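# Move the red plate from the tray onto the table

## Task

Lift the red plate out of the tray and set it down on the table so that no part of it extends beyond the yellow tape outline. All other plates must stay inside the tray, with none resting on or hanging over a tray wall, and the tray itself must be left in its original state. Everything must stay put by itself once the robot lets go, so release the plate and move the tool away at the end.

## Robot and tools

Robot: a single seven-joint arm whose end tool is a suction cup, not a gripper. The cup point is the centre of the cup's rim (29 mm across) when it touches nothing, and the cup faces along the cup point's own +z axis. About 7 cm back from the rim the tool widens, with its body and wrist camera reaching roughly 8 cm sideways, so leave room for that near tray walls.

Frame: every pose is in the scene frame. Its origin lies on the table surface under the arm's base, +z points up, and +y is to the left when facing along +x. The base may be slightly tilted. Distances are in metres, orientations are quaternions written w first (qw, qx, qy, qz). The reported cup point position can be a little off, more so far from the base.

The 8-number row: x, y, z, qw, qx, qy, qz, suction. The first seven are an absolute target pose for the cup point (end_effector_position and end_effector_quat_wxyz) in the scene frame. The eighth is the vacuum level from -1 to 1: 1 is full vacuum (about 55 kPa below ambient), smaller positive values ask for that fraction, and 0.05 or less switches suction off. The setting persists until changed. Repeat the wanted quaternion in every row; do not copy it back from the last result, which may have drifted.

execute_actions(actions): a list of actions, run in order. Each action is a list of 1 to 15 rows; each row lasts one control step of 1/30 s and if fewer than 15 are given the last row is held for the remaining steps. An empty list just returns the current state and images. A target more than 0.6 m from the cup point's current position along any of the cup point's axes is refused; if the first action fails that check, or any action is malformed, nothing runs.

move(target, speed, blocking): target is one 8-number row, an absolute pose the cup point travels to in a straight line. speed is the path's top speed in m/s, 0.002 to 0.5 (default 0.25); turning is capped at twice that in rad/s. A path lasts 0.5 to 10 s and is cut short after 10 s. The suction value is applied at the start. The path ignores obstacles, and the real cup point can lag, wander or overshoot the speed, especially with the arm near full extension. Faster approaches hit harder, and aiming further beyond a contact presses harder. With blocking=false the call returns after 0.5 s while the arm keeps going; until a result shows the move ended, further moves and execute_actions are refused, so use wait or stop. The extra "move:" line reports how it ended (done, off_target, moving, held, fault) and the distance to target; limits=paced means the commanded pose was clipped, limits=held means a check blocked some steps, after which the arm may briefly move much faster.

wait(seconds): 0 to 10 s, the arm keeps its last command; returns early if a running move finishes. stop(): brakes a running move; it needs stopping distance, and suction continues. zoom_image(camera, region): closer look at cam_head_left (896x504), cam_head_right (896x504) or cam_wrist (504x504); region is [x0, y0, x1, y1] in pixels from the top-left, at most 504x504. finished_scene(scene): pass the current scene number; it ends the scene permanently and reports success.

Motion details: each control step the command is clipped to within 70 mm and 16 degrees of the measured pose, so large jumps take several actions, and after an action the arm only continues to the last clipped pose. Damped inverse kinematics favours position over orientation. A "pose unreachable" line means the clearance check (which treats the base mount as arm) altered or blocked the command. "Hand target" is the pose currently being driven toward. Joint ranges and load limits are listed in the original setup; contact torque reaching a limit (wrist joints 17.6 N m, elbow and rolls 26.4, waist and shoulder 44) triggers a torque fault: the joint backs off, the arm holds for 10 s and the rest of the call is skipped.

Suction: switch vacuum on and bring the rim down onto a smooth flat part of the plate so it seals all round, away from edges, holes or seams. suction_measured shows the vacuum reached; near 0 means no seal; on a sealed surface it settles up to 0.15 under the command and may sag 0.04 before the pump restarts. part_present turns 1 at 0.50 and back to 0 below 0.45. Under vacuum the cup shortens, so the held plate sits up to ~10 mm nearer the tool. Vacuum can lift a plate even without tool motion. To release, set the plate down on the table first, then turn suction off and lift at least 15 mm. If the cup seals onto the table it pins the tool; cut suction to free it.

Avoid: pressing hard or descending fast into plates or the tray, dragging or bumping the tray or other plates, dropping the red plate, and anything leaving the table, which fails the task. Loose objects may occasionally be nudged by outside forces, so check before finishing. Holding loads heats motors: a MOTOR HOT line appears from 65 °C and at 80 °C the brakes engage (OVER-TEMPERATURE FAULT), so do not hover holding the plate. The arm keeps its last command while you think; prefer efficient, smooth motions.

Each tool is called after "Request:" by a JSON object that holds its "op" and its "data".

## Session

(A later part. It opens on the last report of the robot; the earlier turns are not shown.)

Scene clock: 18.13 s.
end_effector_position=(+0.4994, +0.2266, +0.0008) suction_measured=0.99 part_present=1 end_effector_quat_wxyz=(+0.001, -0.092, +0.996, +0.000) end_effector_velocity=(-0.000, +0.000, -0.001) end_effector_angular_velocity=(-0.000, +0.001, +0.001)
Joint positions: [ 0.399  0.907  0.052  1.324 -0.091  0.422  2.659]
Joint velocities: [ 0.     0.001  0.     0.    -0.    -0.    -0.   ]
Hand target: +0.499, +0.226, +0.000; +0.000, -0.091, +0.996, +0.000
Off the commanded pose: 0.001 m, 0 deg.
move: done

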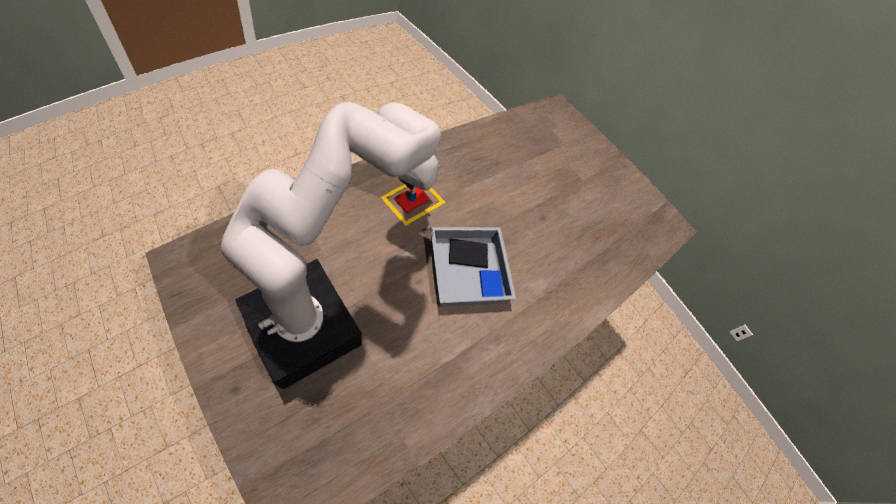

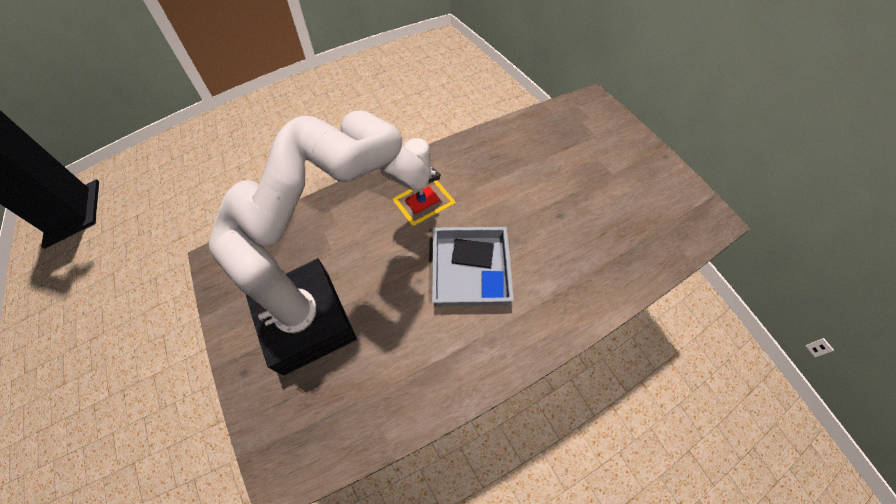

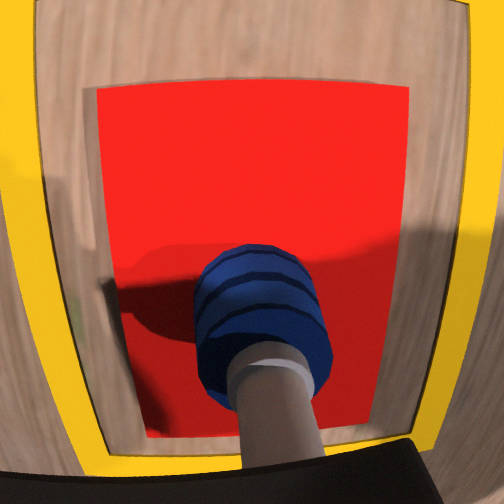

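Request:
{"op": "wait", "data": {"seconds": 0}}

Scene clock: 18.27 s.
end_effector_position=(+0.4994, +0.2266, +0.0007) suction_measured=1.00 part_present=1 end_effector_quat_wxyz=(+0.001, -0.092, +0.996, +0.000) end_effector_velocity=(-0.000, -0.000, -0.000) end_effector_angular_velocity=(-0.000, +0.001, +0.000)
Joint positions: [ 0.399  0.908  0.052  1.324 -0.091  0.422  2.659]
Joint velocities: [ 0.     0.001 -0.    -0.    -0.     0.     0.   ]
Hand target: +0.499, +0.226, +0.000; +0.000, -0.091, +0.996, +0.000
Off the commanded pose: 0.001 m, 0 deg.

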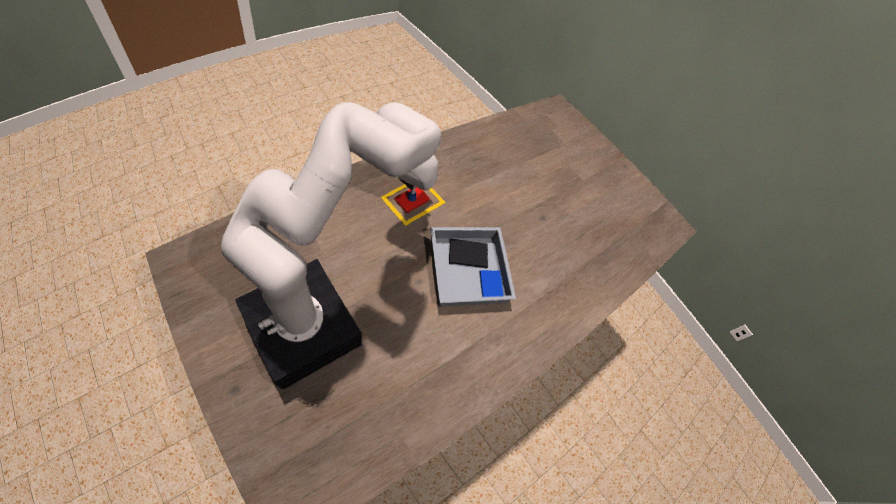

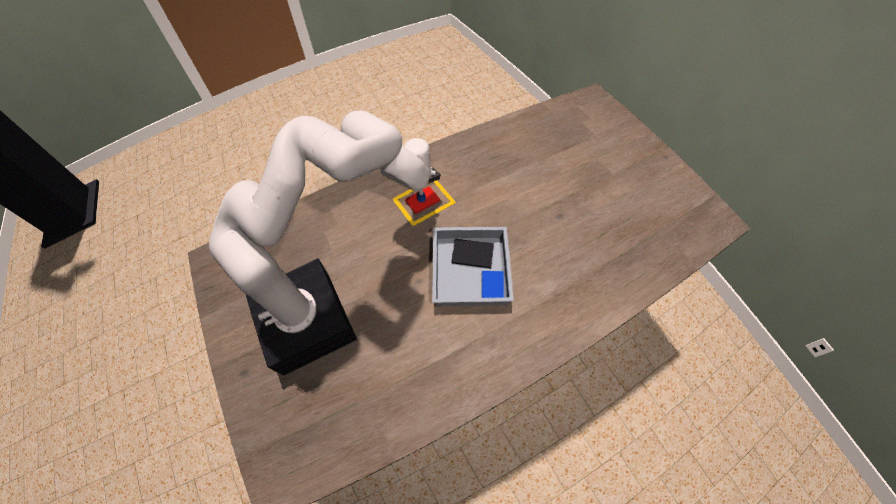

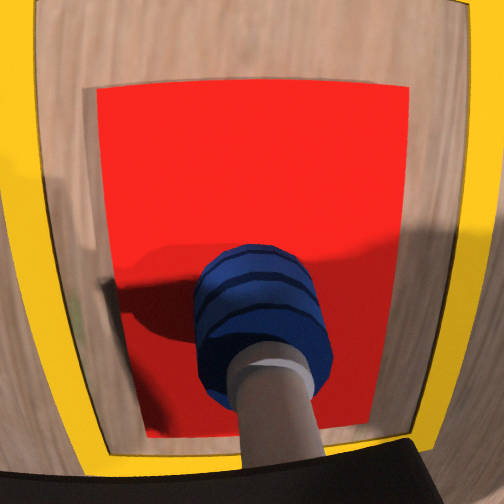

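Request:
{"op": "execute_actions", "data": {"actions": [[[0.4992, 0.2265, 0.001, 0.0, -0.0915, 0.9958, 0.0, 0.0]]]}}

Scene clock: 18.90 s.
end_effector_position=(+0.4994, +0.2266, +0.0011) suction_measured=0.00 part_present=0 end_effector_quat_wxyz=(+0.000, -0.091, +0.996, +0.000) end_effector_velocity=(+0.000, -0.001, -0.000) end_effector_angular_velocity=(-0.001, +0.001, -0.002)
Joint positions: [ 0.399  0.907  0.053  1.324 -0.091  0.424  2.659]
Joint velocities: [-0.001  0.    -0.    -0.     0.     0.     0.   ]
Hand target: +0.499, +0.227, +0.001; +0.000, -0.092, +0.996, -0.000
Off the commanded pose: 0.000 m, 0 deg.
Step readings (end_effector_position):
0: (+0.4994, +0.2266, +0.0006)
1: (+0.4994, +0.2266, +0.0007)
2: (+0.4997, +0.2267, +0.0011)
4: (+0.4997, +0.2267, +0.0014)
8: (+0.4995, +0.2266, +0.0012)
15: end_effector_position above

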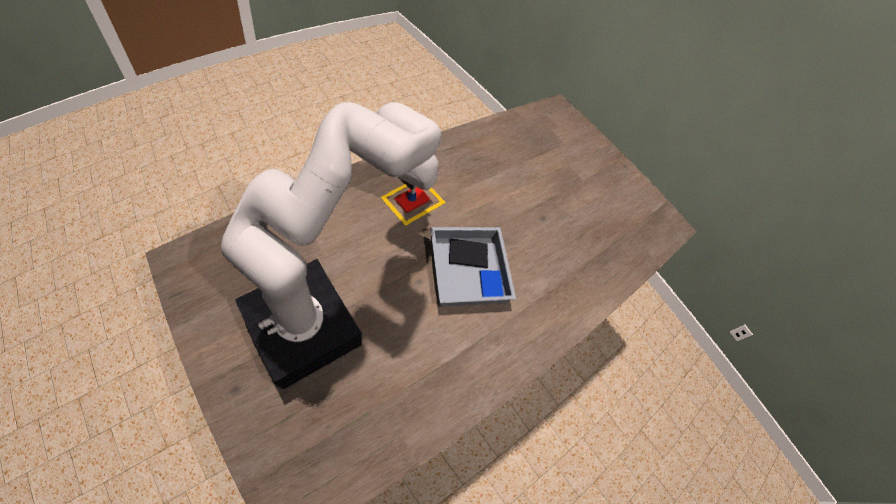

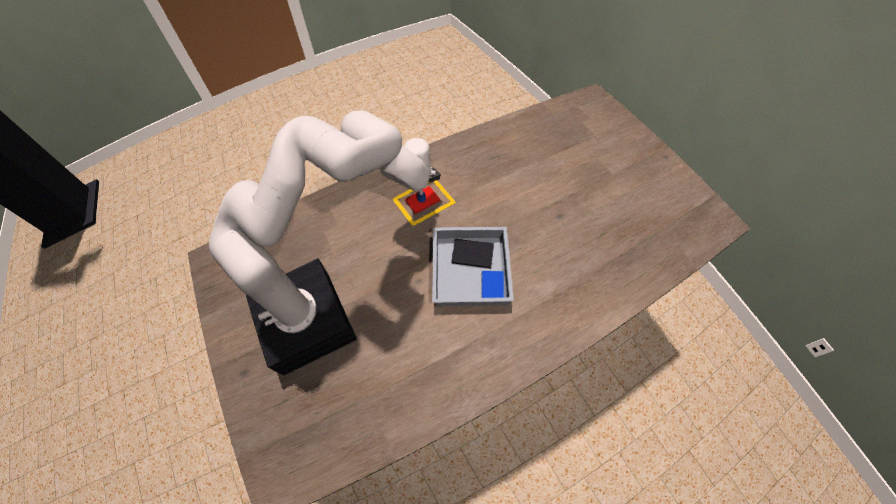

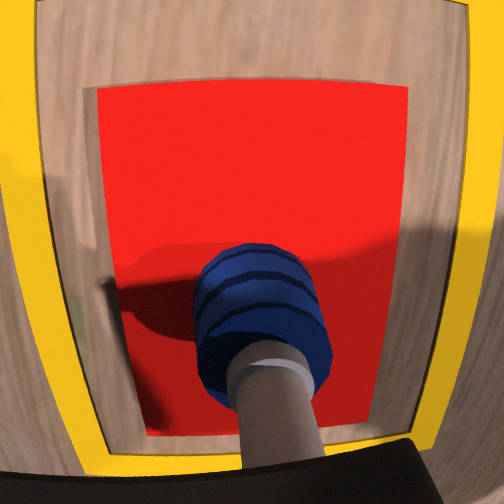

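Request:
{"op": "move", "data": {"target": [0.4992, 0.2265, 0.20, 0.0, -0.0915, 0.9958, 0.0, 0.0], "speed": 0.2}}

Scene clock: 20.43 s.
end_effector_position=(+0.4988, +0.2265, +0.1992) suction_measured=0.00 part_present=0 end_effector_quat_wxyz=(-0.001, -0.092, +0.996, -0.000) end_effector_velocity=(+0.004, +0.001, +0.007) end_effector_angular_velocity=(+0.006, -0.014, -0.001)
Joint positions: [ 0.372  0.453  0.088  1.246 -0.047  0.802  2.628]
Joint velocities: [-0.001 -0.007  0.     0.007  0.    -0.     0.   ]
Hand target: +0.499, +0.227, +0.200; -0.000, -0.092, +0.996, +0.000
Off the commanded pose: 0.001 m, 0 deg.
move: done

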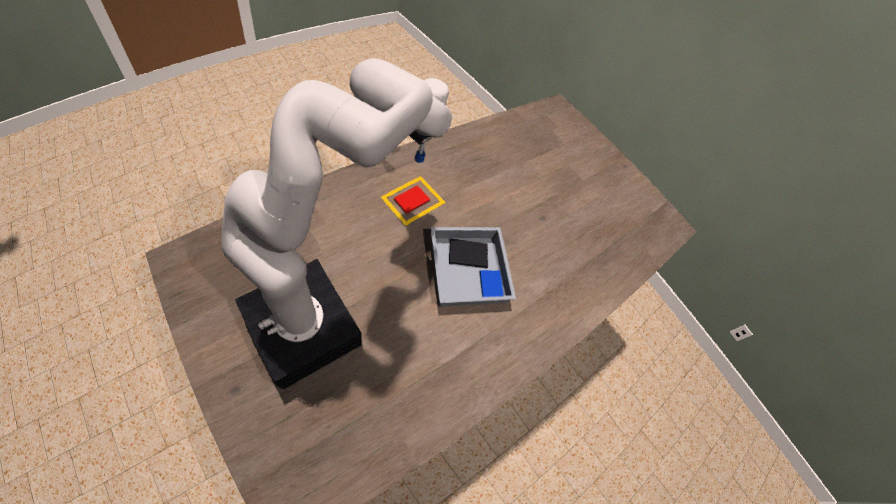

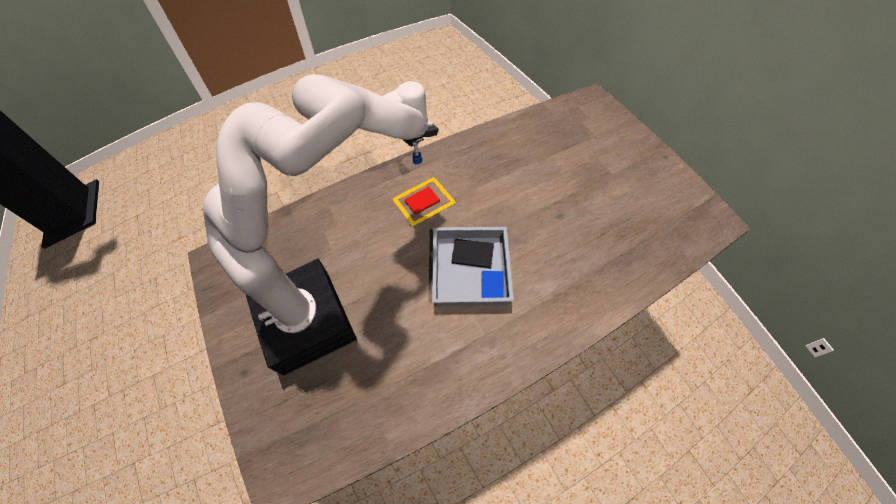

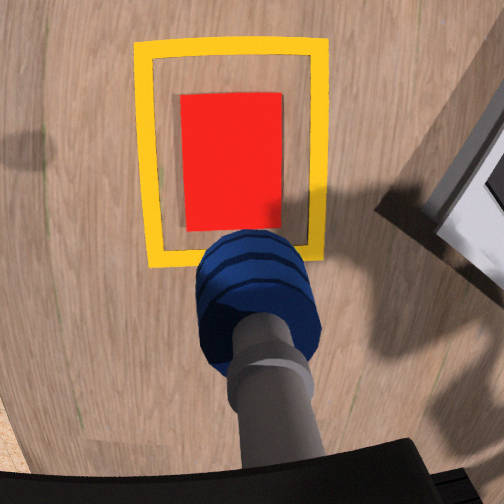

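Request:
{"op": "zoom_image", "data": {"camera": "cam_head_left", "region": [340, 140, 560, 330]}}

Region (340, 140, 560, 330) of cam_head_left's 896x504 image, scaled by 2.291, with more detail than that image has; it fills the top 435 rows of this view, and the rest is white.

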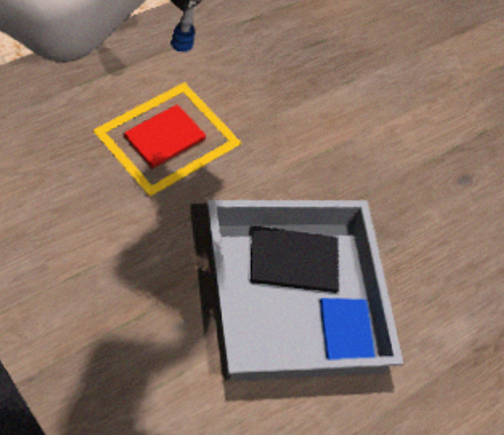

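The red plate sits inside the outline, and the tray and other plates have not moved. I'm ending scene 1.

Request:
{"op": "finished_scene", "data": {"scene": 1}}

The scene is finished: the task was done.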